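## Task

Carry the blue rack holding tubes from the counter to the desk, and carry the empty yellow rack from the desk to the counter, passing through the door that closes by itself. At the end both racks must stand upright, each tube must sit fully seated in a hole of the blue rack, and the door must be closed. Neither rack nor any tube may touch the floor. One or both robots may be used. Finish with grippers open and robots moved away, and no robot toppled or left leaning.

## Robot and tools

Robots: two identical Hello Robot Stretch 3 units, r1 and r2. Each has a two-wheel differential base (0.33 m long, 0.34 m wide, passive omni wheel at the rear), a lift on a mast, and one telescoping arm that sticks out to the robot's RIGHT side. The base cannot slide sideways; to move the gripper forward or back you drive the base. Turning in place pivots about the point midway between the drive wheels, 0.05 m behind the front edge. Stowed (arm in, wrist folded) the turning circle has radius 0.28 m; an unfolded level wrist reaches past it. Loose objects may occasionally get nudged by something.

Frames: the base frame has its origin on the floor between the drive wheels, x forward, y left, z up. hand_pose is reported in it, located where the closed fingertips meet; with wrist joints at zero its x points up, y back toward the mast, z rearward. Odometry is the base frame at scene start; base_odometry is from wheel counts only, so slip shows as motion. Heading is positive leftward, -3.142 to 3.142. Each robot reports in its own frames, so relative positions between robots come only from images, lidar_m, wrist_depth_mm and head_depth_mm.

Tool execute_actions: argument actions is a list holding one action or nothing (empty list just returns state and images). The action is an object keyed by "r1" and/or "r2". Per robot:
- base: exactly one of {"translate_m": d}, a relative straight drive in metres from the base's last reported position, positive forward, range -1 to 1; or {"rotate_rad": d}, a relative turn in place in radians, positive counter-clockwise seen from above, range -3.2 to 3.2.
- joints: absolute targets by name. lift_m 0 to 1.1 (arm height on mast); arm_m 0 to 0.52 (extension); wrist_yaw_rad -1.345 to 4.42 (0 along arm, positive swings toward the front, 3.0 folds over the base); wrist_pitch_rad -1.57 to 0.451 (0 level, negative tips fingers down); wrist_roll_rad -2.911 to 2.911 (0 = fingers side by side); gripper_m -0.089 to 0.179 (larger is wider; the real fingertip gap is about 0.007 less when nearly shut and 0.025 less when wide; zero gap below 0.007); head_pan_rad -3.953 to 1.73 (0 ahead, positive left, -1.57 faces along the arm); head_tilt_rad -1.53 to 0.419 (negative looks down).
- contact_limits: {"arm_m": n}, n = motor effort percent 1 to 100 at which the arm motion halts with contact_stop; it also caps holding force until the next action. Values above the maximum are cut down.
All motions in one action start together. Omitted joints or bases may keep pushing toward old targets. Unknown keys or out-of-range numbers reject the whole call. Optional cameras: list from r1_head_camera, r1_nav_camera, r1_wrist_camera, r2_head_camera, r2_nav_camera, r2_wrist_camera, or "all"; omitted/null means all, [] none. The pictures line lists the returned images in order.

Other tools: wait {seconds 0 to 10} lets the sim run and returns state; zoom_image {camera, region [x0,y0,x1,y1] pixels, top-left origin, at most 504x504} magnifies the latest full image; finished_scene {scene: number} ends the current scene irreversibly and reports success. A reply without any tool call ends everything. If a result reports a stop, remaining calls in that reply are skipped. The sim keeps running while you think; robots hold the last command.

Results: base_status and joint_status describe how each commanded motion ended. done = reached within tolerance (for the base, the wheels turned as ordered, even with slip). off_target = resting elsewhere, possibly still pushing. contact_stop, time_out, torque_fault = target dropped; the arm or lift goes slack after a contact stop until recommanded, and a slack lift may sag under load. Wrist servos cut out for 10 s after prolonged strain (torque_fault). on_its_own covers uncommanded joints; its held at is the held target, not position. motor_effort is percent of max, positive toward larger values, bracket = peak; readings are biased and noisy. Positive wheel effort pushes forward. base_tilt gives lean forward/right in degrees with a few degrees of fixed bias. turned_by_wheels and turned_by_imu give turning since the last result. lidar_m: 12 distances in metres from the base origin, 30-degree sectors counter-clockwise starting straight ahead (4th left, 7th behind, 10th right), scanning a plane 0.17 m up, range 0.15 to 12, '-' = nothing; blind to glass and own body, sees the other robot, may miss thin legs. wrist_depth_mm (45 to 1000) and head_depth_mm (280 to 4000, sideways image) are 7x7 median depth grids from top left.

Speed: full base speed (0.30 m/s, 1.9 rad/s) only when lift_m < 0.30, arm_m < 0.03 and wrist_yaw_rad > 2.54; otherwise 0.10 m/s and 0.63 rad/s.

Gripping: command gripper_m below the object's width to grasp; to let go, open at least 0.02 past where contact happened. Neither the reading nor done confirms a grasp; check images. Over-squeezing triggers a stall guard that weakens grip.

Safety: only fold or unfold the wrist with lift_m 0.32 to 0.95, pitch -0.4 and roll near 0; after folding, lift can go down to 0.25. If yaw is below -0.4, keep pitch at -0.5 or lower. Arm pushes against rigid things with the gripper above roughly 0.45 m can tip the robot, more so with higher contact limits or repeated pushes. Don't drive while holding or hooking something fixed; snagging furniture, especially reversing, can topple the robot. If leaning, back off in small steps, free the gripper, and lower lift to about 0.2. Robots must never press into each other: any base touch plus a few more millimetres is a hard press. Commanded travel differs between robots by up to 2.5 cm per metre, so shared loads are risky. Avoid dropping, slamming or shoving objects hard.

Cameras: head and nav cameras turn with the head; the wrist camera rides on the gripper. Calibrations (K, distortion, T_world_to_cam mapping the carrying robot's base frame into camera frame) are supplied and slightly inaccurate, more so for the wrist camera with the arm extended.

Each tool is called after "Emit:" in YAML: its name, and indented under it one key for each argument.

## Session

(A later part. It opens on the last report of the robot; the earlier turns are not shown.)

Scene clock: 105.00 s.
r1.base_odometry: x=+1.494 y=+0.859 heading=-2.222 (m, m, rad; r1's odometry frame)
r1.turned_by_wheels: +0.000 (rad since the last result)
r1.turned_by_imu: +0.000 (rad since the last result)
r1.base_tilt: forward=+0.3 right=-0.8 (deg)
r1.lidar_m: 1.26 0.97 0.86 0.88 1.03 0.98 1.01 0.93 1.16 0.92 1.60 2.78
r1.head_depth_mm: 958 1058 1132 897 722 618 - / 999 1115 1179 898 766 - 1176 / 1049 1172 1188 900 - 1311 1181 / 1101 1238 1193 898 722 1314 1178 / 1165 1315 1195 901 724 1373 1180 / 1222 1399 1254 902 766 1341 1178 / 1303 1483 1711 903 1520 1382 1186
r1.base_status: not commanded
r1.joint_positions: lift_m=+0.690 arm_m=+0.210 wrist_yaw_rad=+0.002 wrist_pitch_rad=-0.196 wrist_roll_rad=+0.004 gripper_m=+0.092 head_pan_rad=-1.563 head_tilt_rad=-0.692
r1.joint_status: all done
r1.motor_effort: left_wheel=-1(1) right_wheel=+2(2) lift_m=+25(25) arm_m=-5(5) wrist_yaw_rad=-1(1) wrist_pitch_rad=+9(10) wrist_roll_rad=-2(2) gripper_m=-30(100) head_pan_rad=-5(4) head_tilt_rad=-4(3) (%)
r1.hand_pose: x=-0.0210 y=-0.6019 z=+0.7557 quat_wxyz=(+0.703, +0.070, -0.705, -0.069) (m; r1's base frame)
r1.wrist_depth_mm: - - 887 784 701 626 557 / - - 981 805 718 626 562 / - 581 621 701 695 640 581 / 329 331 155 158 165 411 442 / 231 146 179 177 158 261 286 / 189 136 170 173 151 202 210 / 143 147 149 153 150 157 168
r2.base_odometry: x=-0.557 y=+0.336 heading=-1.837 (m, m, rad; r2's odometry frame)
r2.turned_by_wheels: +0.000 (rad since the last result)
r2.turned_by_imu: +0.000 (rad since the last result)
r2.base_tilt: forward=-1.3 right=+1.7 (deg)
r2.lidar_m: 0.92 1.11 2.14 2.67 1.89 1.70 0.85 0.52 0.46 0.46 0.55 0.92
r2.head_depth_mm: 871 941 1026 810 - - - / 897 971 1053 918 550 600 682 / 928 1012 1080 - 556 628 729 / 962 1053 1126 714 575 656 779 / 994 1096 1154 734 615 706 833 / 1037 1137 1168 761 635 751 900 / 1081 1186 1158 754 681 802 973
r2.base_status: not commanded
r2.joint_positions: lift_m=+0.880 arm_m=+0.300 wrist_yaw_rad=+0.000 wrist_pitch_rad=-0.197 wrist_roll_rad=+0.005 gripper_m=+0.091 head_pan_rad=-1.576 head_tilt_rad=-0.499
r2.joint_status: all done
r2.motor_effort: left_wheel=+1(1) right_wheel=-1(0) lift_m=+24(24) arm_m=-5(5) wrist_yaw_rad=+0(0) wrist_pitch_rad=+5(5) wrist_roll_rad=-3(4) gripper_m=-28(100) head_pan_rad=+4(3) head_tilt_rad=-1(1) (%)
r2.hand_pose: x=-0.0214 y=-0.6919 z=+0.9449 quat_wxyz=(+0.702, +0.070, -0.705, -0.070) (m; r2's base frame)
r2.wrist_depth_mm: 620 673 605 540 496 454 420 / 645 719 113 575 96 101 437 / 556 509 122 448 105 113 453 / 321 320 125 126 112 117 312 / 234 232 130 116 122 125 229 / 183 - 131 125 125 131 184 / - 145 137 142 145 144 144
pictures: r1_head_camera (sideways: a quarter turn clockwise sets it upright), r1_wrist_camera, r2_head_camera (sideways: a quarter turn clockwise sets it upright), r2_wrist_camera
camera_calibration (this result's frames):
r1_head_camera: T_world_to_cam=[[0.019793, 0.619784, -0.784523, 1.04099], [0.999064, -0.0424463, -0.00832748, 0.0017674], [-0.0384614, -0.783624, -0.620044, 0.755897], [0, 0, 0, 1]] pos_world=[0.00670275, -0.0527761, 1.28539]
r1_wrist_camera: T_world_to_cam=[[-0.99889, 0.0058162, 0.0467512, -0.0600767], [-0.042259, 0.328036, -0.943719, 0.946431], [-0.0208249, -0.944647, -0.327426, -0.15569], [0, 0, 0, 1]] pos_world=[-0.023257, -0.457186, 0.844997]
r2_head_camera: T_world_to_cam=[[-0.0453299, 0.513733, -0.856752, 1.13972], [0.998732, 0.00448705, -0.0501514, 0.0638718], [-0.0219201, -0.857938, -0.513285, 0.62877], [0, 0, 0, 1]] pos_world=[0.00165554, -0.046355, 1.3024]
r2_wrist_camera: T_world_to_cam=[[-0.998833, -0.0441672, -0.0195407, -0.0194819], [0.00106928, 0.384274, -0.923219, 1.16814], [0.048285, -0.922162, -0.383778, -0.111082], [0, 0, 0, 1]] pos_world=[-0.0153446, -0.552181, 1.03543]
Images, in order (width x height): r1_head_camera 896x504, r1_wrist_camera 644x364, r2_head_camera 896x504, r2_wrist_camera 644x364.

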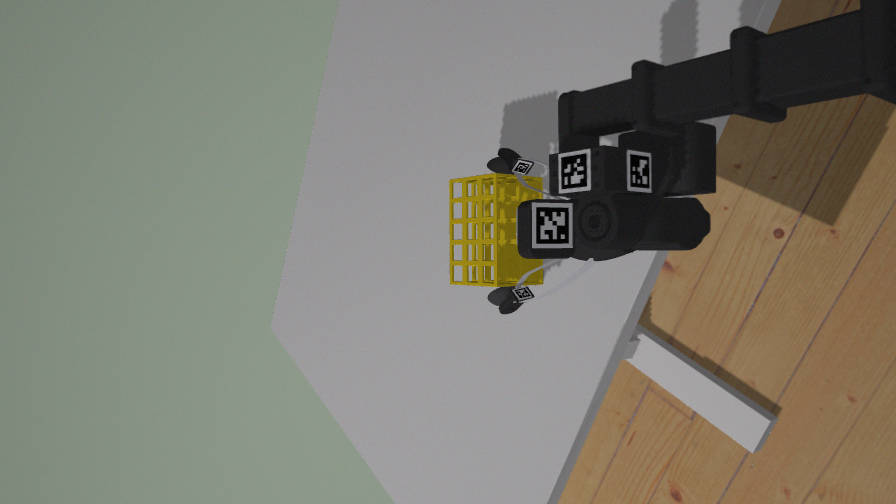

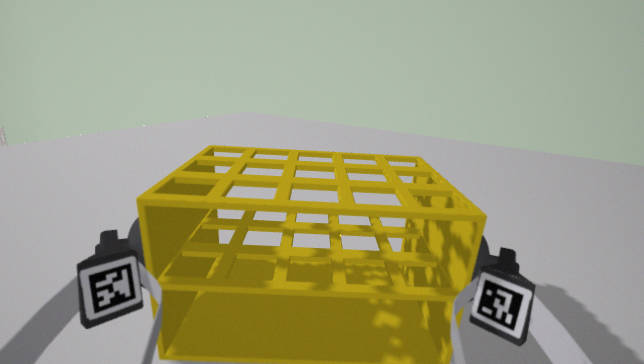

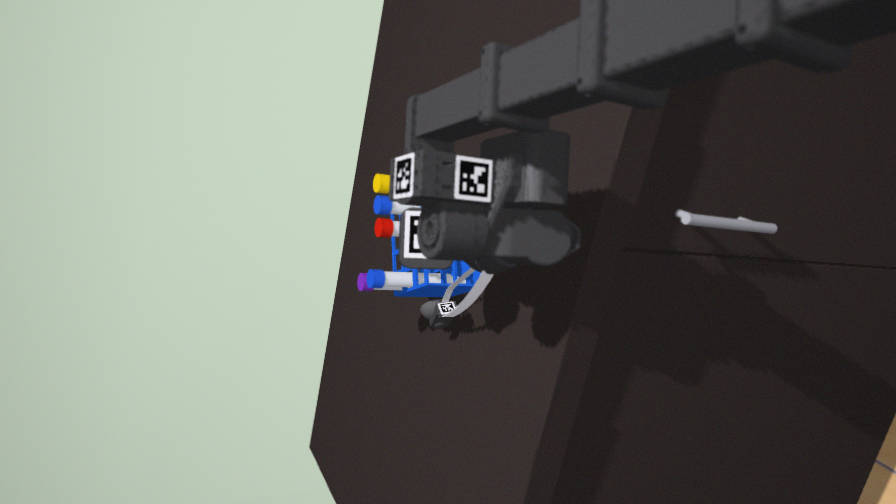

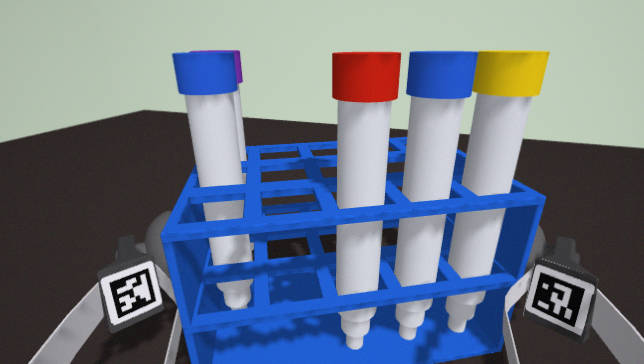

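Emit:
execute_actions:
  actions:
    - {"r1":{"joints":{"lift_m":0.73}},"r2":{"joints":{"lift_m":0.92}}}
  cameras: ["r2_wrist_camera","r1_wrist_camera","r1_head_camera","r2_head_camera"]

Scene clock: 108.30 s.
r1.base_odometry: x=+1.494 y=+0.859 heading=-2.222 (m, m, rad; r1's odometry frame)
r1.turned_by_wheels: +0.000 (rad since the last result)
r1.turned_by_imu: +0.000 (rad since the last result)
r1.base_tilt: forward=+0.2 right=-0.7 (deg)
r1.lidar_m: 1.26 0.97 0.86 0.88 1.03 0.98 1.01 0.93 1.16 0.92 1.60 2.77
r1.head_depth_mm: 961 1059 1135 900 721 618 - / 1001 1113 1178 900 - 1285 1178 / 1050 1170 1187 902 - 1312 1184 / 1105 1238 1192 786 704 1341 1181 / 1160 1304 1197 902 724 1377 1175 / 1227 1394 1252 904 768 1344 1182 / 1305 1495 1720 903 1514 1378 1185
r1.base_status: not commanded
r1.joint_positions: lift_m=+0.730 arm_m=+0.210 wrist_yaw_rad=+0.002 wrist_pitch_rad=-0.203 wrist_roll_rad=+0.004 gripper_m=+0.105 head_pan_rad=-1.563 head_tilt_rad=-0.692
r1.joint_status: all done
r1.on_its_own: gripper_m is held at +0.104, not at your +0.090, by its stall guard, which is not easing now
r1.motor_effort: left_wheel=-1(1) right_wheel=+2(2) lift_m=+50(54) arm_m=-5(5) wrist_yaw_rad=+0(1) wrist_pitch_rad=+14(14) wrist_roll_rad=-2(2) gripper_m=-23(25) head_pan_rad=-4(4) head_tilt_rad=-3(4) (%)
r1.hand_pose: x=-0.0210 y=-0.6014 z=+0.7930 quat_wxyz=(+0.703, +0.072, -0.704, -0.071) (m; r1's base frame)
r1.wrist_depth_mm: - - 892 767 697 615 554 / - - 949 822 707 633 567 / - - 788 800 727 659 603 / 422 423 155 162 172 539 574 / 304 145 180 177 160 335 373 / 244 133 171 174 151 263 275 / 185 187 150 154 156 205 220
r2.base_odometry: x=-0.557 y=+0.336 heading=-1.837 (m, m, rad; r2's odometry frame)
r2.turned_by_wheels: +0.000 (rad since the last result)
r2.turned_by_imu: +0.000 (rad since the last result)
r2.base_tilt: forward=-1.3 right=+1.7 (deg)
r2.lidar_m: 0.92 1.11 2.14 2.67 1.88 1.70 0.85 0.52 0.46 0.46 0.55 0.91
r2.head_depth_mm: 870 938 1018 901 - 575 652 / 897 973 1050 - 571 593 686 / 926 1009 1093 - 575 628 728 / 960 1053 1126 703 579 656 779 / 1000 1093 1151 732 615 703 833 / 1033 1141 1172 760 633 751 897 / 1078 1190 1159 754 683 800 973
r2.base_status: not commanded
r2.joint_positions: lift_m=+0.920 arm_m=+0.300 wrist_yaw_rad=+0.000 wrist_pitch_rad=-0.208 wrist_roll_rad=+0.005 gripper_m=+0.101 head_pan_rad=-1.576 head_tilt_rad=-0.499
r2.joint_status: all done
r2.on_its_own: gripper_m is held at +0.100, not at your +0.090, by its stall guard, which is not easing now
r2.motor_effort: left_wheel=+1(0) right_wheel=+0(0) lift_m=+25(26) arm_m=-5(6) wrist_yaw_rad=+0(0) wrist_pitch_rad=+8(8) wrist_roll_rad=-3(3) gripper_m=-24(24) head_pan_rad=+4(4) head_tilt_rad=+1(0) (%)
r2.hand_pose: x=-0.0214 y=-0.6911 z=+0.9821 quat_wxyz=(+0.702, +0.073, -0.705, -0.074) (m; r2's base frame)
r2.wrist_depth_mm: 626 671 602 543 491 453 419 / 641 718 642 563 503 474 440 / 643 630 559 145 141 499 459 / 405 401 350 135 137 369 394 / 299 297 143 142 136 135 291 / 236 - 141 129 128 131 235 / 202 188 136 175 133 132 186
pictures: r1_head_camera (sideways: a quarter turn clockwise sets it upright), r1_wrist_camera, r2_head_camera (sideways: a quarter turn clockwise sets it upright), r2_wrist_camera
camera_calibration (this result's frames):
r1_head_camera: T_world_to_cam=[[0.019793, 0.619784, -0.784523, 1.04099], [0.999064, -0.0424463, -0.00832748, 0.0017674], [-0.0384614, -0.783624, -0.620044, 0.755897], [0, 0, 0, 1]] pos_world=[0.00670275, -0.0527761, 1.28539]
r1_wrist_camera: T_world_to_cam=[[-0.998889, 0.00548309, 0.0468063, -0.0620705], [-0.0422731, 0.334747, -0.941359, 0.983657], [-0.0208299, -0.942292, -0.334144, -0.136221], [0, 0, 0, 1]] pos_world=[-0.0232568, -0.457296, 0.883363]
r2_head_camera: T_world_to_cam=[[-0.04533, 0.513733, -0.856752, 1.13972], [0.998732, 0.00448717, -0.0501514, 0.0638718], [-0.02192, -0.857938, -0.513285, 0.62877], [0, 0, 0, 1]] pos_world=[0.00165555, -0.046355, 1.3024]
r2_wrist_camera: T_world_to_cam=[[-0.998835, -0.0439946, -0.0198059, -0.0183379], [0.000849075, 0.394415, -0.918932, 1.20501], [0.0482398, -0.917878, -0.393919, -0.0831008], [0, 0, 0, 1]] pos_world=[-0.015331, -0.552357, 1.07422]
Images, in order (width x height): r1_head_camera 896x504, r1_wrist_camera 644x364, r2_head_camera 896x504, r2_wrist_camera 644x364.

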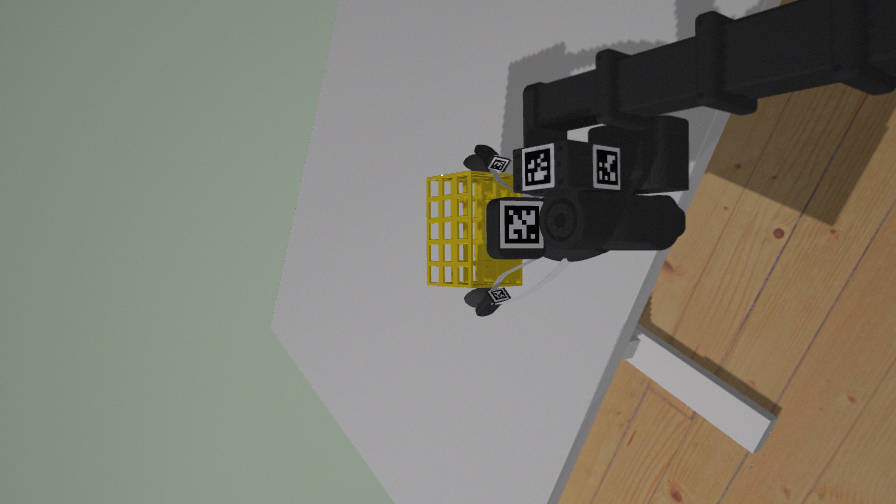

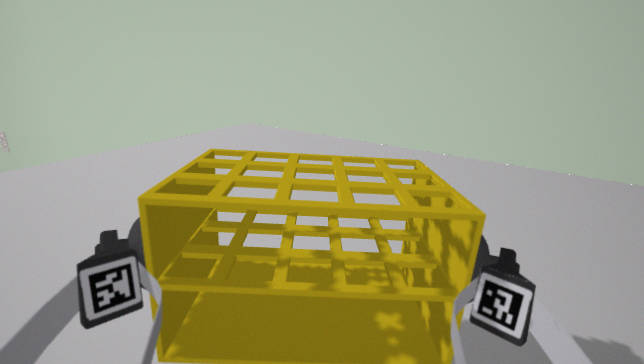

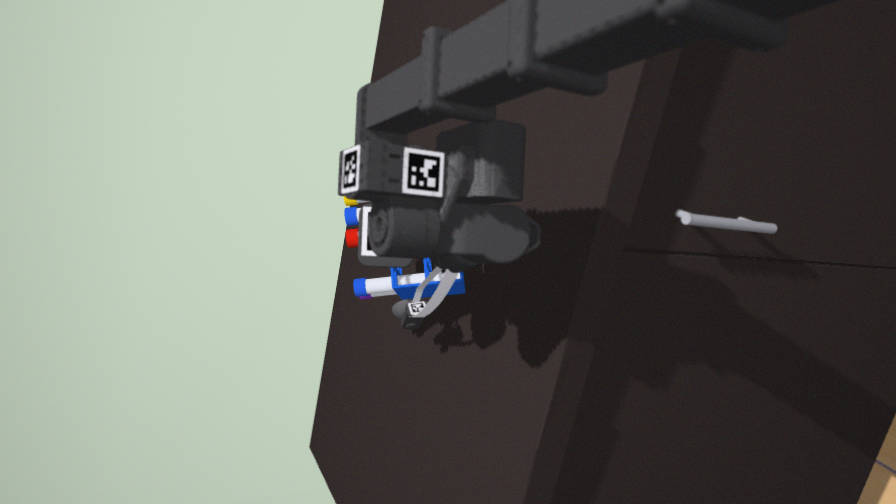

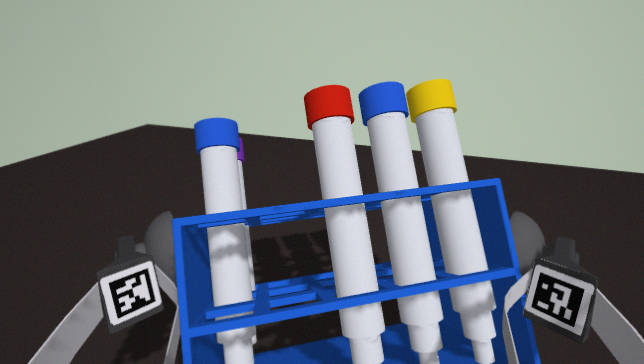

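Blue pivoted backward. Lower it again.

Emit:
execute_actions:
  actions:
    - {"r2":{"joints":{"lift_m":0.88}}}
  cameras: ["r2_wrist_camera","r1_wrist_camera"]

Scene clock: 113.33 s.
r1.base_odometry: x=+1.494 y=+0.859 heading=-2.222 (m, m, rad; r1's odometry frame)
r1.turned_by_wheels: +0.000 (rad since the last result)
r1.turned_by_imu: -0.001 (rad since the last result)
r1.base_tilt: forward=+0.2 right=-0.9 (deg)
r1.lidar_m: 1.26 0.97 0.86 0.88 1.03 0.98 1.01 0.93 1.16 0.92 1.60 2.77
r1.head_depth_mm: 959 1061 1136 897 722 617 - / 1003 1112 1176 898 - 1281 1177 / 1051 1173 1190 898 - 1311 1175 / 1100 1239 1194 788 703 1341 1178 / 1158 1312 1194 900 724 1374 1180 / 1222 1395 1254 904 767 1339 1182 / 1300 1485 1719 904 1518 1379 1186
r1.base_status: not commanded
r1.joint_positions: lift_m=+0.730 arm_m=+0.210 wrist_yaw_rad=+0.002 wrist_pitch_rad=-0.203 wrist_roll_rad=+0.004 gripper_m=+0.105 head_pan_rad=-1.563 head_tilt_rad=-0.692
r1.joint_status: not commanded
r1.on_its_own: gripper_m is held at +0.104, not at your +0.090, by its stall guard, which is not easing now
r1.motor_effort: left_wheel=-1(1) right_wheel=+2(3) lift_m=+50(50) arm_m=-5(5) wrist_yaw_rad=-1(3) wrist_pitch_rad=+14(14) wrist_roll_rad=-2(2) gripper_m=-23(23) head_pan_rad=-4(4) head_tilt_rad=-4(3) (%)
r1.hand_pose: x=-0.0210 y=-0.6014 z=+0.7930 quat_wxyz=(+0.703, +0.072, -0.704, -0.071) (m; r1's base frame)
r1.wrist_depth_mm: - - 892 772 693 612 548 / - - 924 799 716 639 580 / - - 826 815 733 667 592 / 423 425 155 162 171 534 567 / 301 146 180 177 158 342 370 / 243 135 172 173 150 263 272 / 187 187 151 154 155 206 220
r2.base_odometry: x=-0.557 y=+0.336 heading=-1.837 (m, m, rad; r2's odometry frame)
r2.turned_by_wheels: +0.000 (rad since the last result)
r2.turned_by_imu: +0.000 (rad since the last result)
r2.base_tilt: forward=-1.2 right=+1.7 (deg)
r2.lidar_m: 0.92 1.11 2.14 2.68 1.88 1.70 0.85 0.52 0.46 0.47 0.56 0.91
r2.head_depth_mm: 869 940 1021 810 - - - / 897 975 1051 916 551 600 683 / 925 1012 1081 - 557 628 728 / 959 1053 1123 715 574 658 778 / 998 1090 1153 736 614 704 835 / 1035 1139 1167 761 633 750 900 / 1076 1188 1157 753 680 803 976
r2.base_status: not commanded
r2.joint_positions: lift_m=+0.880 arm_m=+0.300 wrist_yaw_rad=+0.000 wrist_pitch_rad=-0.199 wrist_roll_rad=+0.002 gripper_m=+0.101 head_pan_rad=-1.576 head_tilt_rad=-0.499
r2.joint_status: all done
r2.on_its_own: gripper_m is held at +0.100, not at your +0.090, by its stall guard, which is not easing now
r2.motor_effort: left_wheel=+1(1) right_wheel=+0(0) lift_m=+20(24) arm_m=-6(5) wrist_yaw_rad=+0(0) wrist_pitch_rad=+6(9) wrist_roll_rad=-1(3) gripper_m=-24(24) head_pan_rad=+4(4) head_tilt_rad=-1(0) (%)
r2.hand_pose: x=-0.0214 y=-0.6917 z=+0.9445 quat_wxyz=(+0.703, +0.071, -0.704, -0.071) (m; r2's base frame)
r2.wrist_depth_mm: 629 675 603 546 492 451 418 / 636 724 114 571 96 101 437 / 548 497 123 443 104 112 453 / 317 316 125 125 111 116 309 / 232 231 131 116 121 124 229 / 182 - 132 124 126 130 183 / - 145 137 142 144 144 144
pictures: r1_wrist_camera, r2_wrist_camera
camera_calibration (this result's frames):
r1_wrist_camera: T_world_to_cam=[[-0.998889, 0.00548314, 0.0468063, -0.0620705], [-0.042273, 0.334747, -0.941359, 0.983657], [-0.0208299, -0.942292, -0.334144, -0.136221], [0, 0, 0, 1]] pos_world=[-0.0232568, -0.457296, 0.883363]
r2_wrist_camera: T_world_to_cam=[[-0.998857, -0.0446244, -0.0171359, -0.0220689], [-0.00144923, 0.386588, -0.922252, 1.16837], [0.0477794, -0.921172, -0.38621, -0.108066], [0, 0, 0, 1]] pos_world=[-0.0151871, -0.552208, 1.03541]
Images, in order (width x height): r1_wrist_camera 644x364, r2_wrist_camera 644x364.

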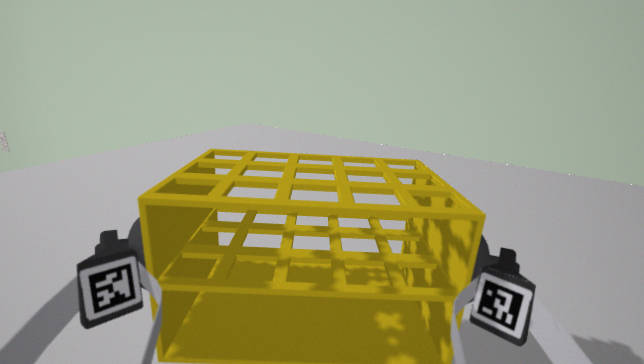

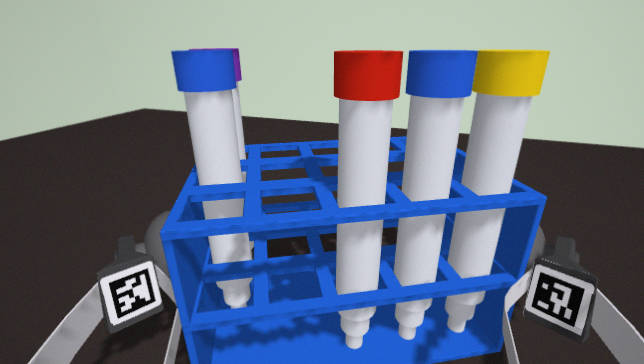

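Emit:
execute_actions:
  actions:
    - {"r1":{"base":{"rotate_rad":-0.475},"joints":{"arm_m":0.17}},"r2":{"joints":{"arm_m":0.24,"wrist_yaw_rad":-0.1}}}
  cameras: ["r2_wrist_camera","r1_wrist_camera","r1_head_camera"]

Emit:
execute_actions:
  actions:
    - {"r1":{"joints":{"lift_m":0.692}},"r2":{"joints":{"gripper_m":0.179}}}
  cameras: ["r2_wrist_camera","r1_wrist_camera"]

Scene clock: 131.57 s.
r1.base_odometry: x=+1.494 y=+0.859 heading=-2.697 (m, m, rad; r1's odometry frame)
r1.turned_by_wheels: -0.475 (rad since the last result)
r1.turned_by_imu: -0.470 (rad since the last result)
r1.base_tilt: forward=+0.2 right=-0.6 (deg)
r1.lidar_m: 2.78 1.20 0.96 0.86 0.89 1.02 0.98 1.02 0.93 1.16 0.92 1.68
r1.head_depth_mm: 971 1092 1168 895 722 632 - / 973 1091 1165 899 765 - 1176 / 972 1093 1174 899 - - 1181 / 976 1085 1170 901 692 1291 1181 / 973 1093 1170 901 725 651 1183 / 975 1090 1177 903 723 651 1179 / 976 1086 1172 904 724 652 1185
r1.base_status: done
r1.joint_positions: lift_m=+0.730 arm_m=+0.170 wrist_yaw_rad=+0.002 wrist_pitch_rad=-0.203 wrist_roll_rad=+0.004 gripper_m=+0.105 head_pan_rad=-1.563 head_tilt_rad=-0.692
r1.joint_status: all done
r1.on_its_own: gripper_m is held at +0.104, not at your +0.090, by its stall guard, which is not easing now
r1.motor_effort: left_wheel=+1(4) right_wheel=+0(5) lift_m=+50(50) arm_m=-5(5) wrist_yaw_rad=+0(1) wrist_pitch_rad=+14(14) wrist_roll_rad=-2(2) gripper_m=-23(24) head_pan_rad=-5(4) head_tilt_rad=-3(4) (%)
r1.hand_pose: x=-0.0210 y=-0.5614 z=+0.7930 quat_wxyz=(+0.703, +0.072, -0.704, -0.071) (m; r1's base frame)
r1.wrist_depth_mm: 669 678 675 679 693 694 670 / 727 714 724 733 723 719 725 / 671 744 732 742 765 769 751 / 420 431 156 162 171 531 571 / 304 146 181 178 159 340 371 / 244 134 173 173 151 262 272 / 186 186 151 153 156 205 220
r2.base_odometry: x=-0.557 y=+0.336 heading=-1.837 (m, m, rad; r2's odometry frame)
r2.turned_by_wheels: +0.000 (rad since the last result)
r2.turned_by_imu: +0.001 (rad since the last result)
r2.base_tilt: forward=-1.2 right=+1.7 (deg)
r2.lidar_m: 0.92 1.12 2.14 2.66 1.89 1.70 0.85 0.52 0.46 0.47 0.55 0.91
r2.head_depth_mm: 870 943 1022 808 - - 653 / 897 974 1051 891 - 601 684 / 929 1009 1086 876 - 626 731 / 959 1052 1120 667 594 656 780 / 998 1092 1151 773 613 702 835 / 1034 1145 1171 759 633 750 898 / 1077 1192 1160 752 679 804 978
r2.base_status: not commanded
r2.joint_positions: lift_m=+0.880 arm_m=+0.240 wrist_yaw_rad=-0.098 wrist_pitch_rad=-0.199 wrist_roll_rad=+0.002 gripper_m=+0.101 head_pan_rad=-1.576 head_tilt_rad=-0.499
r2.joint_status: all done
r2.on_its_own: gripper_m is held at +0.100, not at your +0.090, by its stall guard, which is not easing now
r2.motor_effort: left_wheel=+1(1) right_wheel=+0(1) lift_m=+20(20) arm_m=-6(7) wrist_yaw_rad=-2(6) wrist_pitch_rad=+6(6) wrist_roll_rad=-1(2) gripper_m=-25(24) head_pan_rad=+4(4) head_tilt_rad=+1(1) (%)
r2.hand_pose: x=-0.0456 y=-0.6306 z=+0.9447 quat_wxyz=(+0.699, +0.036, -0.707, -0.105) (m; r2's base frame)
r2.wrist_depth_mm: 687 675 618 573 535 502 472 / 710 711 113 606 96 101 492 / 505 499 122 447 105 113 504 / 317 317 125 125 111 117 312 / 233 231 133 116 121 125 229 / 183 - 135 124 126 131 184 / - 145 137 141 144 145 144
pictures: r1_head_camera (sideways: a quarter turn clockwise sets it upright), r1_wrist_camera, r2_wrist_camera
camera_calibration (this result's frames):
r1_head_camera: T_world_to_cam=[[0.0197931, 0.619784, -0.784523, 1.04099], [0.999064, -0.0424465, -0.0083275, 0.00176743], [-0.0384615, -0.783623, -0.620044, 0.755897], [0, 0, 0, 1]] pos_world=[0.00670274, -0.0527761, 1.28539]
r1_wrist_camera: T_world_to_cam=[[-0.998886, 0.00564987, 0.0468513, -0.0622751], [-0.0422584, 0.334808, -0.941338, 0.97027], [-0.0210046, -0.942269, -0.334196, -0.0984835], [0, 0, 0, 1]] pos_world=[-0.0232723, -0.4173, 0.883357]
r2_wrist_camera: T_world_to_cam=[[-0.998413, 0.0536761, -0.0170344, 0.018394], [0.0363976, 0.384259, -0.922508, 1.14535], [-0.042971, -0.921664, -0.385603, -0.0555645], [0, 0, 0, 1]] pos_world=[-0.025711, -0.492311, 1.03548]
Images, in order (width x height): r1_head_camera 896x504, r1_wrist_camera 644x364, r2_wrist_camera 644x364.

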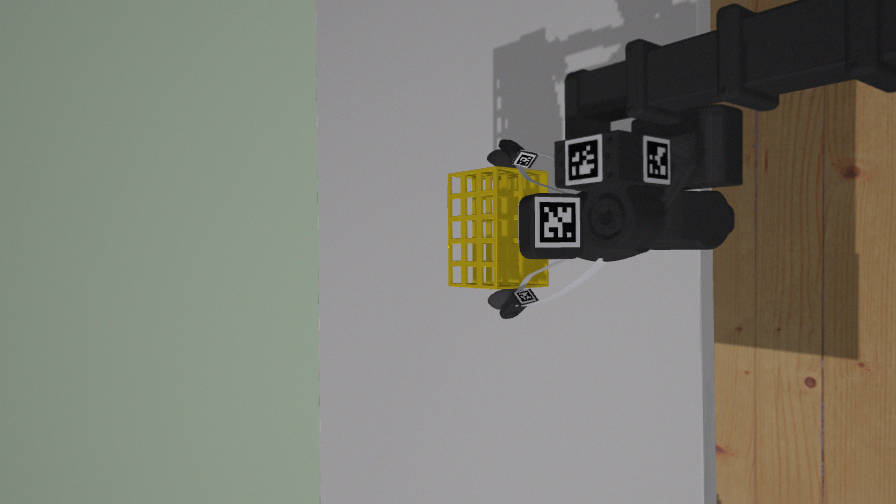

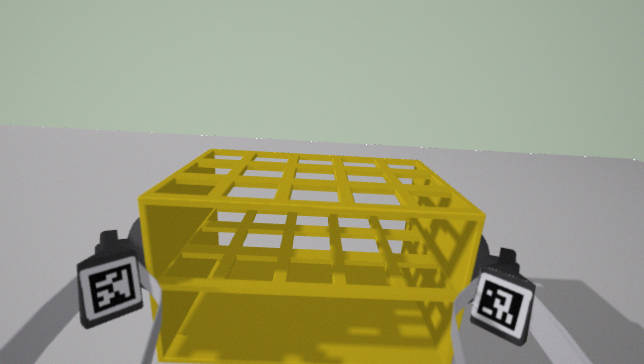

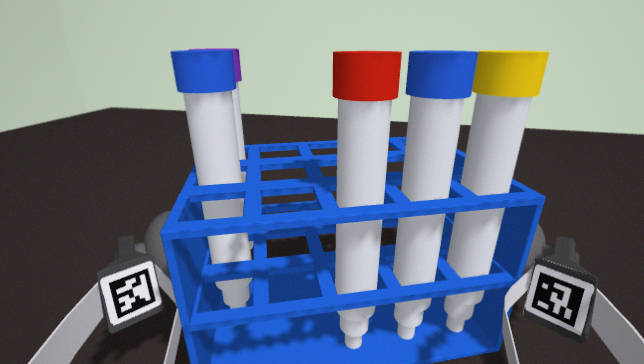

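Scene clock: 132.83 s.
r1.base_odometry: x=+1.494 y=+0.859 heading=-2.697 (m, m, rad; r1's odometry frame)
r1.turned_by_wheels: +0.000 (rad since the last result)
r1.turned_by_imu: +0.000 (rad since the last result)
r1.base_tilt: forward=+0.2 right=-0.8 (deg)
r1.lidar_m: 2.77 1.20 0.96 0.86 0.89 1.01 0.98 1.02 0.93 1.16 0.92 1.68
r1.head_depth_mm: 973 1088 1174 899 722 641 - / 971 1090 1171 898 744 - 1158 / 970 1089 1170 899 723 - 1182 / 971 1091 1175 898 705 1281 1180 / 973 1086 1173 903 714 651 1183 / 974 1091 1176 900 724 650 1183 / 975 1095 1179 906 725 652 1186
r1.base_status: not commanded
r1.joint_positions: lift_m=+0.692 arm_m=+0.170 wrist_yaw_rad=+0.002 wrist_pitch_rad=-0.201 wrist_roll_rad=+0.004 gripper_m=+0.105 head_pan_rad=-1.563 head_tilt_rad=-0.692
r1.joint_status: all done
r1.on_its_own: gripper_m is held at +0.104, not at your +0.090, by its stall guard, which is not easing now
r1.motor_effort: left_wheel=+1(2) right_wheel=+0(0) lift_m=+25(49) arm_m=-5(5) wrist_yaw_rad=-1(1) wrist_pitch_rad=+13(14) wrist_roll_rad=-2(2) gripper_m=-23(23) head_pan_rad=-4(5) head_tilt_rad=-3(4) (%)
r1.hand_pose: x=-0.0210 y=-0.5616 z=+0.7563 quat_wxyz=(+0.703, +0.072, -0.704, -0.071) (m; r1's base frame)
r1.wrist_depth_mm: 683 681 677 676 682 687 702 / 716 710 726 718 710 715 720 / 542 581 620 675 742 736 744 / 328 332 157 159 166 411 441 / 233 146 178 178 158 262 284 / 191 135 170 174 151 203 213 / 143 147 151 154 151 158 170
r2.base_odometry: x=-0.557 y=+0.336 heading=-1.837 (m, m, rad; r2's odometry frame)
r2.turned_by_wheels: +0.000 (rad since the last result)
r2.turned_by_imu: +0.000 (rad since the last result)
r2.base_tilt: forward=-1.3 right=+1.7 (deg)
r2.lidar_m: 0.92 1.11 2.13 2.67 1.89 1.70 0.85 0.52 0.46 0.46 0.56 0.92
r2.head_depth_mm: 868 941 1026 807 - - 654 / 898 971 1049 893 - 600 684 / 930 1010 1086 876 - 628 729 / 964 1047 1122 688 - 658 779 / 998 1094 1155 774 614 703 836 / 1035 1143 1167 762 635 752 898 / 1077 1191 1159 752 679 800 976
r2.base_status: not commanded
r2.joint_positions: lift_m=+0.880 arm_m=+0.240 wrist_yaw_rad=-0.098 wrist_pitch_rad=-0.199 wrist_roll_rad=+0.002 gripper_m=+0.179 head_pan_rad=-1.576 head_tilt_rad=-0.499
r2.joint_status: all done
r2.motor_effort: left_wheel=+1(1) right_wheel=-1(1) lift_m=+20(20) arm_m=-6(6) wrist_yaw_rad=-1(2) wrist_pitch_rad=+6(6) wrist_roll_rad=-1(1) gripper_m=+1(99) head_pan_rad=+4(4) head_tilt_rad=+0(1) (%)
r2.hand_pose: x=-0.0457 y=-0.6306 z=+0.9446 quat_wxyz=(+0.699, +0.036, -0.707, -0.105) (m; r2's base frame)
r2.wrist_depth_mm: 683 668 610 574 534 501 474 / 710 709 115 599 96 101 496 / 504 498 122 401 105 111 501 / 318 317 125 120 110 116 311 / 232 232 131 116 120 123 240 / 191 136 136 123 126 130 189 / - 145 138 142 143 144 144
pictures: r1_wrist_camera, r2_wrist_camera
camera_calibration (this result's frames):
r1_wrist_camera: T_world_to_cam=[[-0.998886, 0.00573877, 0.0468383, -0.0604986], [-0.0422551, 0.333076, -0.941953, 0.935319], [-0.0210064, -0.942882, -0.332463, -0.112512], [0, 0, 0, 1]] pos_world=[-0.0232726, -0.417271, 0.846454]
r2_wrist_camera: T_world_to_cam=[[-0.998401, 0.0538993, -0.0170619, 0.0185079], [0.0365274, 0.384646, -0.922341, 1.14533], [-0.0431508, -0.921489, -0.386, -0.0550979], [0, 0, 0, 1]] pos_world=[-0.0257351, -0.492316, 1.03543]
Images, in order (width x height): r1_wrist_camera 644x364, r2_wrist_camera 644x364.

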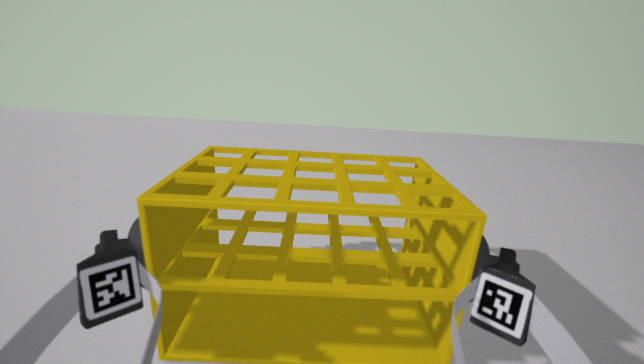

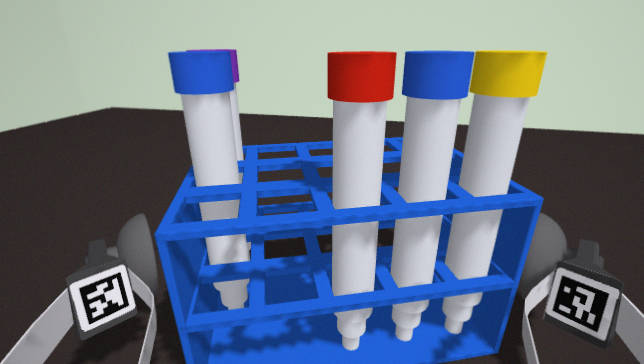

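Emit:
execute_actions:
  actions:
    - {"r1":{"joints":{"lift_m":0.76}},"r2":{"base":{"translate_m":-0.03},"joints":{"arm_m":0.19,"wrist_yaw_rad":0.0}}}
  cameras: ["r2_wrist_camera","r2_head_camera"]

Scene clock: 138.63 s.
r1.base_odometry: x=+1.494 y=+0.859 heading=-2.697 (m, m, rad; r1's odometry frame)
r1.turned_by_wheels: +0.000 (rad since the last result)
r1.turned_by_imu: -0.001 (rad since the last result)
r1.base_tilt: forward=+0.3 right=-0.7 (deg)
r1.lidar_m: 2.77 1.20 0.96 0.86 0.89 1.02 0.98 1.03 0.93 1.16 0.92 1.68
r1.head_depth_mm: 971 1093 1170 898 742 - - / 974 1089 1171 901 - 1313 1183 / 972 1091 1172 900 - 1311 1182 / 975 1092 1172 708 693 1281 1185 / 971 1095 1176 899 724 652 1180 / 977 1092 1174 903 724 652 1186 / 976 1094 1171 903 726 651 1185
r1.base_status: not commanded
r1.joint_positions: lift_m=+0.760 arm_m=+0.170 wrist_yaw_rad=+0.002 wrist_pitch_rad=-0.203 wrist_roll_rad=+0.004 gripper_m=+0.105 head_pan_rad=-1.563 head_tilt_rad=-0.692
r1.joint_status: all done
r1.on_its_own: gripper_m is held at +0.104, not at your +0.090, by its stall guard, which is not easing now
r1.motor_effort: left_wheel=+1(1) right_wheel=+0(0) lift_m=+50(51) arm_m=-5(5) wrist_yaw_rad=-2(2) wrist_pitch_rad=+14(14) wrist_roll_rad=-2(2) gripper_m=-23(24) head_pan_rad=-5(4) head_tilt_rad=-4(4) (%)
r1.hand_pose: x=-0.0210 y=-0.5614 z=+0.8229 quat_wxyz=(+0.703, +0.073, -0.704, -0.072) (m; r1's base frame)
r1.wrist_depth_mm: 672 680 683 680 686 689 673 / 714 718 714 734 722 713 720 / 745 770 770 786 757 747 761 / 506 501 154 162 171 641 681 / 358 146 181 177 158 404 442 / 289 135 171 172 151 309 328 / 220 222 150 154 155 242 260
r2.base_odometry: x=-0.549 y=+0.365 heading=-1.837 (m, m, rad; r2's odometry frame)
r2.turned_by_wheels: +0.000 (rad since the last result)
r2.turned_by_imu: +0.000 (rad since the last result)
r2.base_tilt: forward=-1.3 right=+1.7 (deg)
r2.lidar_m: 0.94 1.15 2.19 2.67 1.86 1.67 0.84 0.51 0.45 0.46 0.54 0.94
r2.head_depth_mm: 861 934 1017 810 - - 653 / 887 966 1043 836 - 592 669 / 918 1002 1075 791 - 632 712 / 947 1041 1112 664 - 658 760 / 988 1080 1143 768 601 690 813 / 1022 1126 1175 763 631 732 881 / 1062 1183 1153 751 663 783 954
r2.base_status: done
r2.joint_positions: lift_m=+0.880 arm_m=+0.190 wrist_yaw_rad=-0.002 wrist_pitch_rad=-0.199 wrist_roll_rad=+0.002 gripper_m=+0.179 head_pan_rad=-1.576 head_tilt_rad=-0.499
r2.joint_status: all done
r2.motor_effort: left_wheel=+0(4) right_wheel=+0(6) lift_m=+20(20) arm_m=-6(5) wrist_yaw_rad=+1(3) wrist_pitch_rad=+6(6) wrist_roll_rad=-1(1) gripper_m=+1(1) head_pan_rad=+4(4) head_tilt_rad=+0(1) (%)
r2.hand_pose: x=-0.0219 y=-0.5818 z=+0.9446 quat_wxyz=(+0.703, +0.070, -0.704, -0.071) (m; r2's base frame)
r2.wrist_depth_mm: 685 769 692 628 567 526 486 / 693 812 688 144 142 552 508 / 507 501 178 154 153 490 488 / 320 317 184 162 161 312 310 / 232 245 186 172 174 229 242 / 191 179 178 178 178 181 188 / - 150 151 150 150 150 144
pictures: r2_head_camera (sideways: a quarter turn clockwise sets it upright), r2_wrist_camera
camera_calibration (this result's frames):
r2_head_camera: T_world_to_cam=[[-0.0453299, 0.513733, -0.856752, 1.13972], [0.998732, 0.00448705, -0.0501514, 0.0638718], [-0.0219201, -0.857938, -0.513285, 0.62877], [0, 0, 0, 1]] pos_world=[0.00165554, -0.046355, 1.3024]
r2_wrist_camera: T_world_to_cam=[[-0.998932, -0.042946, -0.0170619, -0.0166733], [-0.000857339, 0.386376, -0.922341, 1.12587], [0.0462032, -0.921341, -0.386, -0.00705085], [0, 0, 0, 1]] pos_world=[-0.0153645, -0.442222, 1.03543]
Images, in order (width x height): r2_head_camera 896x504, r2_wrist_camera 644x364.

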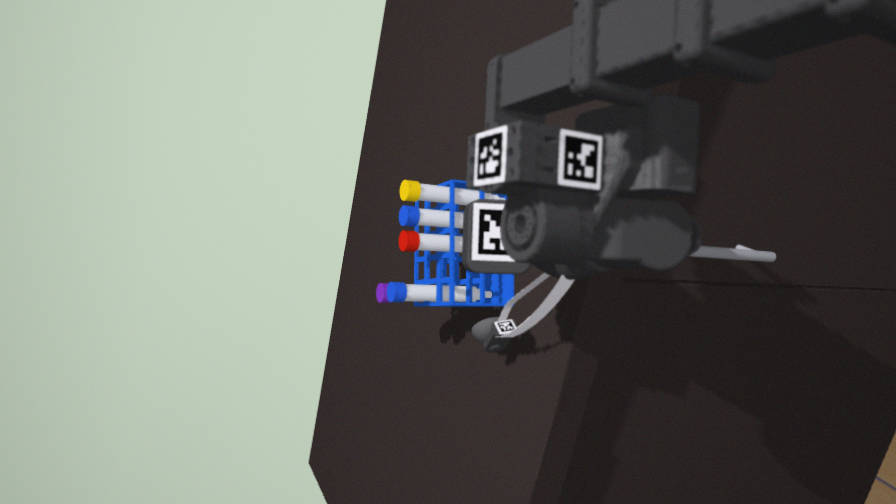

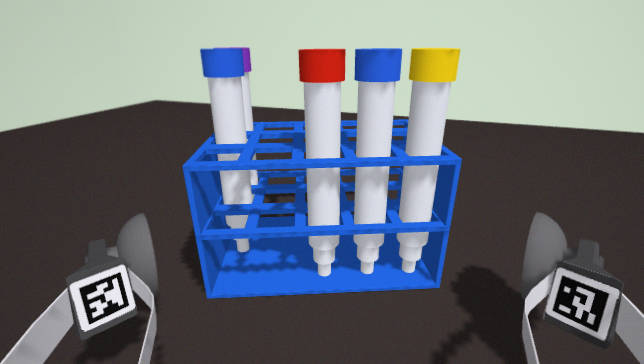

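Emit:
execute_actions:
  actions:
    - {"r1":{"joints":{"wrist_yaw_rad":0.8,"arm_m":0.25}},"r2":{"joints":{"arm_m":0.223,"wrist_yaw_rad":0.035,"lift_m":0.885}}}
  cameras: ["r2_wrist_camera","r1_wrist_camera"]

Emit:
execute_actions:
  actions:
    - {"r2":{"joints":{"gripper_m":0.1}}}
  cameras: ["r2_wrist_camera"]

Emit:
execute_actions:
  actions:
    - {"r2":{"joints":{"lift_m":0.91}}}
  cameras: ["r2_wrist_camera"]

Scene clock: 156.77 s.
r1.base_odometry: x=+1.494 y=+0.859 heading=-2.697 (m, m, rad; r1's odometry frame)
r1.turned_by_wheels: +0.000 (rad since the last result)
r1.turned_by_imu: -0.001 (rad since the last result)
r1.base_tilt: forward=+0.1 right=-0.7 (deg)
r1.lidar_m: 2.77 1.20 0.96 0.86 0.90 1.02 0.98 1.03 0.93 1.16 0.92 1.68
r1.head_depth_mm: 972 1089 1165 898 732 - - / 974 1091 1174 932 - 1286 1178 / 973 1086 1171 966 684 649 1182 / 971 1086 1169 931 684 650 1179 / 969 1088 1173 934 704 650 1183 / 969 1092 1175 715 703 652 1184 / 974 1092 1175 905 724 652 1186
r1.base_status: not commanded
r1.joint_positions: lift_m=+0.760 arm_m=+0.250 wrist_yaw_rad=+0.797 wrist_pitch_rad=-0.203 wrist_roll_rad=+0.004 gripper_m=+0.105 head_pan_rad=-1.563 head_tilt_rad=-0.692
r1.joint_status: all done
r1.on_its_own: gripper_m is held at +0.104, not at your +0.090, by its stall guard, which is not easing now
r1.motor_effort: left_wheel=+1(1) right_wheel=+0(0) lift_m=+50(50) arm_m=+4(4) wrist_yaw_rad=+3(6) wrist_pitch_rad=+14(14) wrist_roll_rad=-2(2) gripper_m=-23(23) head_pan_rad=-4(4) head_tilt_rad=-3(3) (%)
r1.hand_pose: x=+0.1545 y=-0.5668 z=+0.8229 quat_wxyz=(+0.675, +0.339, -0.621, +0.206) (m; r1's base frame)
r1.wrist_depth_mm: - - - 909 723 596 517 / - - - 991 751 627 523 / - - - 941 781 634 552 / 502 501 155 163 171 609 548 / 359 146 181 177 158 399 444 / 291 134 172 173 151 309 321 / 222 223 150 154 155 244 260
r2.base_odometry: x=-0.549 y=+0.365 heading=-1.837 (m, m, rad; r2's odometry frame)
r2.turned_by_wheels: +0.000 (rad since the last result)
r2.turned_by_imu: +0.001 (rad since the last result)
r2.base_tilt: forward=-1.2 right=+1.7 (deg)
r2.lidar_m: 0.95 1.15 2.20 2.68 1.86 1.67 0.83 0.51 0.45 0.46 0.54 0.94
r2.head_depth_mm: 860 934 1013 808 - - 644 / 891 969 1045 864 - 584 668 / 918 1000 1075 879 - 612 714 / 951 1037 1116 665 - 641 762 / 992 1084 1140 769 601 688 818 / 1025 1128 1174 761 634 732 881 / 1065 1179 1158 752 663 785 955
r2.base_status: not commanded
r2.joint_positions: lift_m=+0.885 arm_m=+0.223 wrist_yaw_rad=+0.033 wrist_pitch_rad=-0.199 wrist_roll_rad=+0.002 gripper_m=+0.179 head_pan_rad=-1.576 head_tilt_rad=-0.499
r2.joint_status: all done
r2.motor_effort: left_wheel=+1(1) right_wheel=+0(0) lift_m=+25(26) arm_m=+5(6) wrist_yaw_rad=+1(2) wrist_pitch_rad=+6(6) wrist_roll_rad=-1(1) gripper_m=+0(1) head_pan_rad=+4(4) head_tilt_rad=+0(1) (%)
r2.hand_pose: x=-0.0132 y=-0.6139 z=+0.9493 quat_wxyz=(+0.704, +0.082, -0.703, -0.059) (m; r2's base frame)
r2.wrist_depth_mm: 660 755 686 606 554 504 463 / 673 806 679 619 114 501 477 / 522 522 176 121 121 413 487 / 330 329 147 125 125 302 322 / 241 239 158 150 137 141 250 / 197 186 164 144 143 173 195 / - 156 153 153 152 154 149
pictures: r1_wrist_camera, r2_wrist_camera
camera_calibration (this result's frames):
r1_wrist_camera: T_world_to_cam=[[-0.703784, -0.708867, 0.046857, -0.33889], [-0.268728, 0.204584, -0.941239, 0.968749], [0.657627, -0.675021, -0.334476, -0.0429947], [0, 0, 0, 1]] pos_world=[0.0500988, -0.467441, 0.913323]
r2_wrist_camera: T_world_to_cam=[[-0.99682, -0.0778372, -0.017062, -0.0307576], [-0.0143624, 0.386109, -0.922341, 1.14232], [0.0783802, -0.919163, -0.386, -0.0334509], [0, 0, 0, 1]] pos_world=[-0.0116315, -0.474201, 1.04017]
Images, in order (width x height): r1_wrist_camera 644x364, r2_wrist_camera 644x364.

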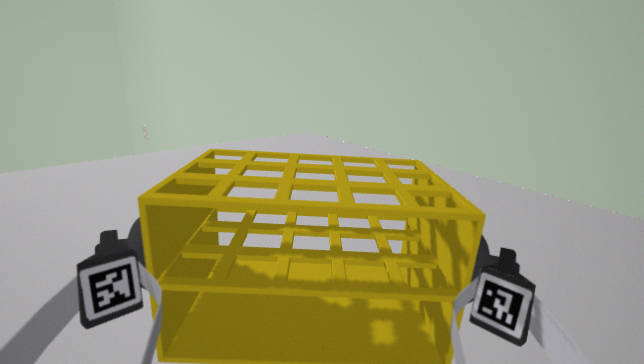

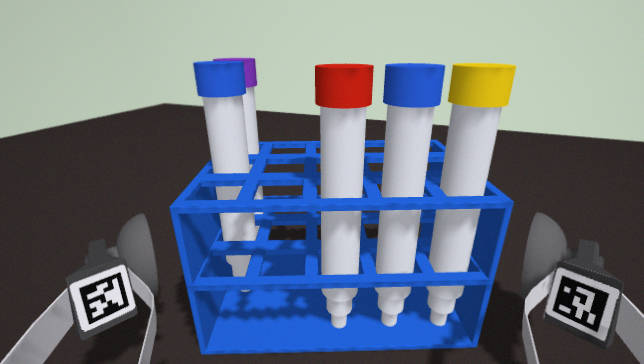

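Scene clock: 158.03 s.
r1.base_odometry: x=+1.494 y=+0.859 heading=-2.697 (m, m, rad; r1's odometry frame)
r1.turned_by_wheels: +0.000 (rad since the last result)
r1.turned_by_imu: +0.000 (rad since the last result)
r1.base_tilt: forward=+0.3 right=-0.9 (deg)
r1.lidar_m: 2.77 1.20 0.96 0.86 0.89 1.01 0.98 1.02 0.93 1.16 0.92 1.68
r1.head_depth_mm: 970 1089 1172 900 733 - - / 970 1087 1170 931 - 1281 1179 / 971 1093 1174 966 684 650 1175 / 974 1089 1171 937 685 649 1180 / 973 1090 1175 933 704 651 1180 / 975 1093 1172 718 705 651 1174 / 972 1092 1175 903 726 652 1182
r1.base_status: not commanded
r1.joint_positions: lift_m=+0.760 arm_m=+0.250 wrist_yaw_rad=+0.797 wrist_pitch_rad=-0.203 wrist_roll_rad=+0.004 gripper_m=+0.105 head_pan_rad=-1.563 head_tilt_rad=-0.692
r1.joint_status: not commanded
r1.on_its_own: gripper_m is held at +0.104, not at your +0.090, by its stall guard, which is not easing now
r1.motor_effort: left_wheel=+1(1) right_wheel=+0(0) lift_m=+50(50) arm_m=+4(4) wrist_yaw_rad=+4(3) wrist_pitch_rad=+14(14) wrist_roll_rad=-2(2) gripper_m=-23(24) head_pan_rad=-5(4) head_tilt_rad=-4(3) (%)
r1.hand_pose: x=+0.1545 y=-0.5668 z=+0.8229 quat_wxyz=(+0.675, +0.339, -0.621, +0.206) (m; r1's base frame)
r1.wrist_depth_mm: - - - 929 714 610 514 / - - - 962 741 615 525 / - - - 945 788 636 548 / 498 518 155 163 171 622 547 / 360 145 181 178 158 402 436 / 293 135 172 174 151 312 321 / 222 220 151 154 156 240 259
r2.base_odometry: x=-0.549 y=+0.365 heading=-1.837 (m, m, rad; r2's odometry frame)
r2.turned_by_wheels: +0.000 (rad since the last result)
r2.turned_by_imu: +0.000 (rad since the last result)
r2.base_tilt: forward=-1.3 right=+1.7 (deg)
r2.lidar_m: 0.95 1.15 2.20 2.68 1.86 1.67 0.84 0.51 0.45 0.45 0.55 0.94
r2.head_depth_mm: 862 930 1015 809 - - 647 / 885 966 1040 866 - 585 669 / 918 999 1077 879 - 613 712 / 949 1040 1113 661 - 642 761 / 991 1085 1142 768 601 688 816 / 1024 1128 1173 761 630 736 878 / 1066 1180 1151 755 665 781 950
r2.base_status: not commanded
r2.joint_positions: lift_m=+0.885 arm_m=+0.223 wrist_yaw_rad=+0.034 wrist_pitch_rad=-0.200 wrist_roll_rad=+0.002 gripper_m=+0.101 head_pan_rad=-1.576 head_tilt_rad=-0.499
r2.joint_status: all done
r2.motor_effort: left_wheel=+1(0) right_wheel=+0(0) lift_m=+25(25) arm_m=+5(5) wrist_yaw_rad=+1(1) wrist_pitch_rad=+6(6) wrist_roll_rad=-1(1) gripper_m=-17(100) head_pan_rad=+4(5) head_tilt_rad=+0(0) (%)
r2.hand_pose: x=-0.0132 y=-0.6138 z=+0.9491 quat_wxyz=(+0.704, +0.082, -0.703, -0.059) (m; r2's base frame)
r2.wrist_depth_mm: 656 749 683 604 551 506 461 / 672 804 677 611 115 504 484 / 519 518 169 119 119 413 489 / 329 329 146 124 124 300 323 / 240 240 158 154 135 135 236 / 189 - 168 143 139 137 187 / - 151 150 152 151 150 154
pictures: r2_wrist_camera
camera_calibration (this result's frames):
r2_wrist_camera: T_world_to_cam=[[-0.996812, -0.0779342, -0.0170971, -0.0307577], [-0.0144205, 0.386729, -0.922081, 1.14228], [0.0784735, -0.918895, -0.38662, -0.0327203], [0, 0, 0, 1]] pos_world=[-0.0116197, -0.474216, 1.0401]
Images, in order (width x height): r2_wrist_camera 644x364.

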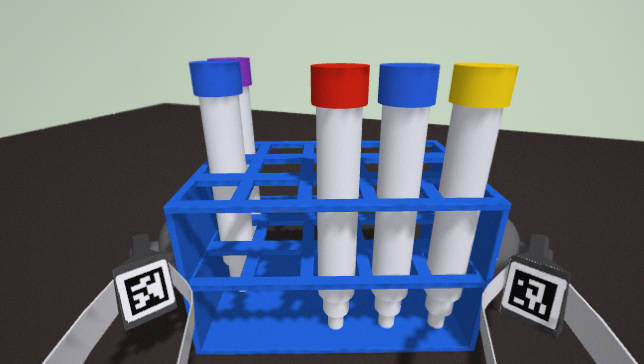

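Scene clock: 159.03 s.
r1.base_odometry: x=+1.494 y=+0.859 heading=-2.697 (m, m, rad; r1's odometry frame)
r1.turned_by_wheels: +0.000 (rad since the last result)
r1.turned_by_imu: +0.000 (rad since the last result)
r1.base_tilt: forward=+0.3 right=-0.8 (deg)
r1.lidar_m: 2.77 1.19 0.96 0.86 0.89 1.01 0.98 1.03 0.93 1.16 0.92 1.68
r1.head_depth_mm: 967 1087 1169 897 733 - - / 972 1093 1174 929 - 1276 1178 / 974 1092 1173 963 681 648 1181 / 975 1096 1173 934 685 650 1181 / 969 1094 1174 934 702 650 1177 / 974 1092 1176 718 703 652 1181 / 978 1093 1170 905 724 652 1183
r1.base_status: not commanded
r1.joint_positions: lift_m=+0.760 arm_m=+0.250 wrist_yaw_rad=+0.797 wrist_pitch_rad=-0.203 wrist_roll_rad=+0.004 gripper_m=+0.105 head_pan_rad=-1.563 head_tilt_rad=-0.692
r1.joint_status: not commanded
r1.on_its_own: gripper_m is held at +0.104, not at your +0.090, by its stall guard, which is not easing now
r1.motor_effort: left_wheel=+1(1) right_wheel=+0(0) lift_m=+50(50) arm_m=+4(4) wrist_yaw_rad=+4(4) wrist_pitch_rad=+14(14) wrist_roll_rad=-2(2) gripper_m=-23(23) head_pan_rad=-4(5) head_tilt_rad=-3(3) (%)
r1.hand_pose: x=+0.1545 y=-0.5668 z=+0.8229 quat_wxyz=(+0.675, +0.339, -0.621, +0.206) (m; r1's base frame)
r1.wrist_depth_mm: - - - 922 724 612 512 / - - - 957 760 622 524 / - - - 931 777 644 537 / 493 502 155 163 171 624 544 / 360 145 182 178 159 400 436 / 289 135 172 175 152 309 326 / 220 224 151 154 156 241 259
r2.base_odometry: x=-0.549 y=+0.365 heading=-1.837 (m, m, rad; r2's odometry frame)
r2.turned_by_wheels: +0.000 (rad since the last result)
r2.turned_by_imu: +0.000 (rad since the last result)
r2.base_tilt: forward=-1.3 right=+1.7 (deg)
r2.lidar_m: 0.95 1.15 2.20 2.69 1.86 1.67 0.84 0.51 0.45 0.46 0.54 0.94
r2.head_depth_mm: 858 931 1016 856 - 580 633 / 887 961 1041 897 525 583 670 / 920 1000 1078 - - 613 710 / 953 1043 1113 662 566 643 760 / 986 1078 1143 734 611 690 816 / 1027 1129 1170 761 633 732 877 / 1066 1179 1153 752 664 784 951
r2.base_status: not commanded
r2.joint_positions: lift_m=+0.910 arm_m=+0.223 wrist_yaw_rad=+0.034 wrist_pitch_rad=-0.209 wrist_roll_rad=+0.002 gripper_m=+0.101 head_pan_rad=-1.576 head_tilt_rad=-0.499
r2.joint_status: all done
r2.motor_effort: left_wheel=+0(1) right_wheel=+0(0) lift_m=+25(26) arm_m=+5(5) wrist_yaw_rad=+1(2) wrist_pitch_rad=+9(9) wrist_roll_rad=-1(1) gripper_m=-17(17) head_pan_rad=+4(4) head_tilt_rad=+0(1) (%)
r2.hand_pose: x=-0.0132 y=-0.6131 z=+0.9718 quat_wxyz=(+0.704, +0.086, -0.702, -0.062) (m; r2's base frame)
r2.wrist_depth_mm: 660 752 686 616 550 504 460 / 668 794 677 611 117 509 478 / 639 584 181 193 123 530 501 / 380 378 151 128 126 346 371 / 281 279 160 154 136 137 275 / 220 - 167 143 139 137 218 / 189 176 152 158 154 176 180
pictures: r2_wrist_camera
camera_calibration (this result's frames):
r2_wrist_camera: T_world_to_cam=[[-0.996817, -0.0777761, -0.0174997, -0.0298507], [-0.014711, 0.395201, -0.918477, 1.16463], [0.0783515, -0.915296, -0.395087, -0.0128717], [0, 0, 0, 1]] pos_world=[-0.0116144, -0.474365, 1.06407]
Images, in order (width x height): r2_wrist_camera 644x364.

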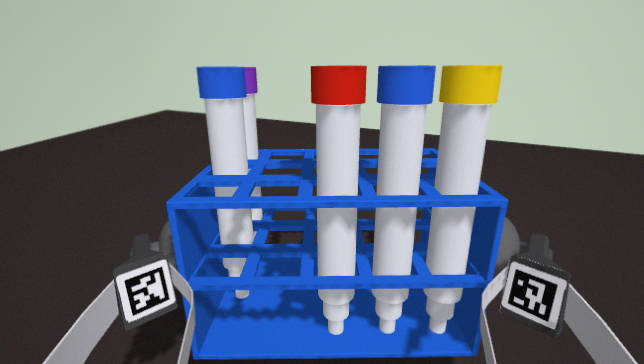

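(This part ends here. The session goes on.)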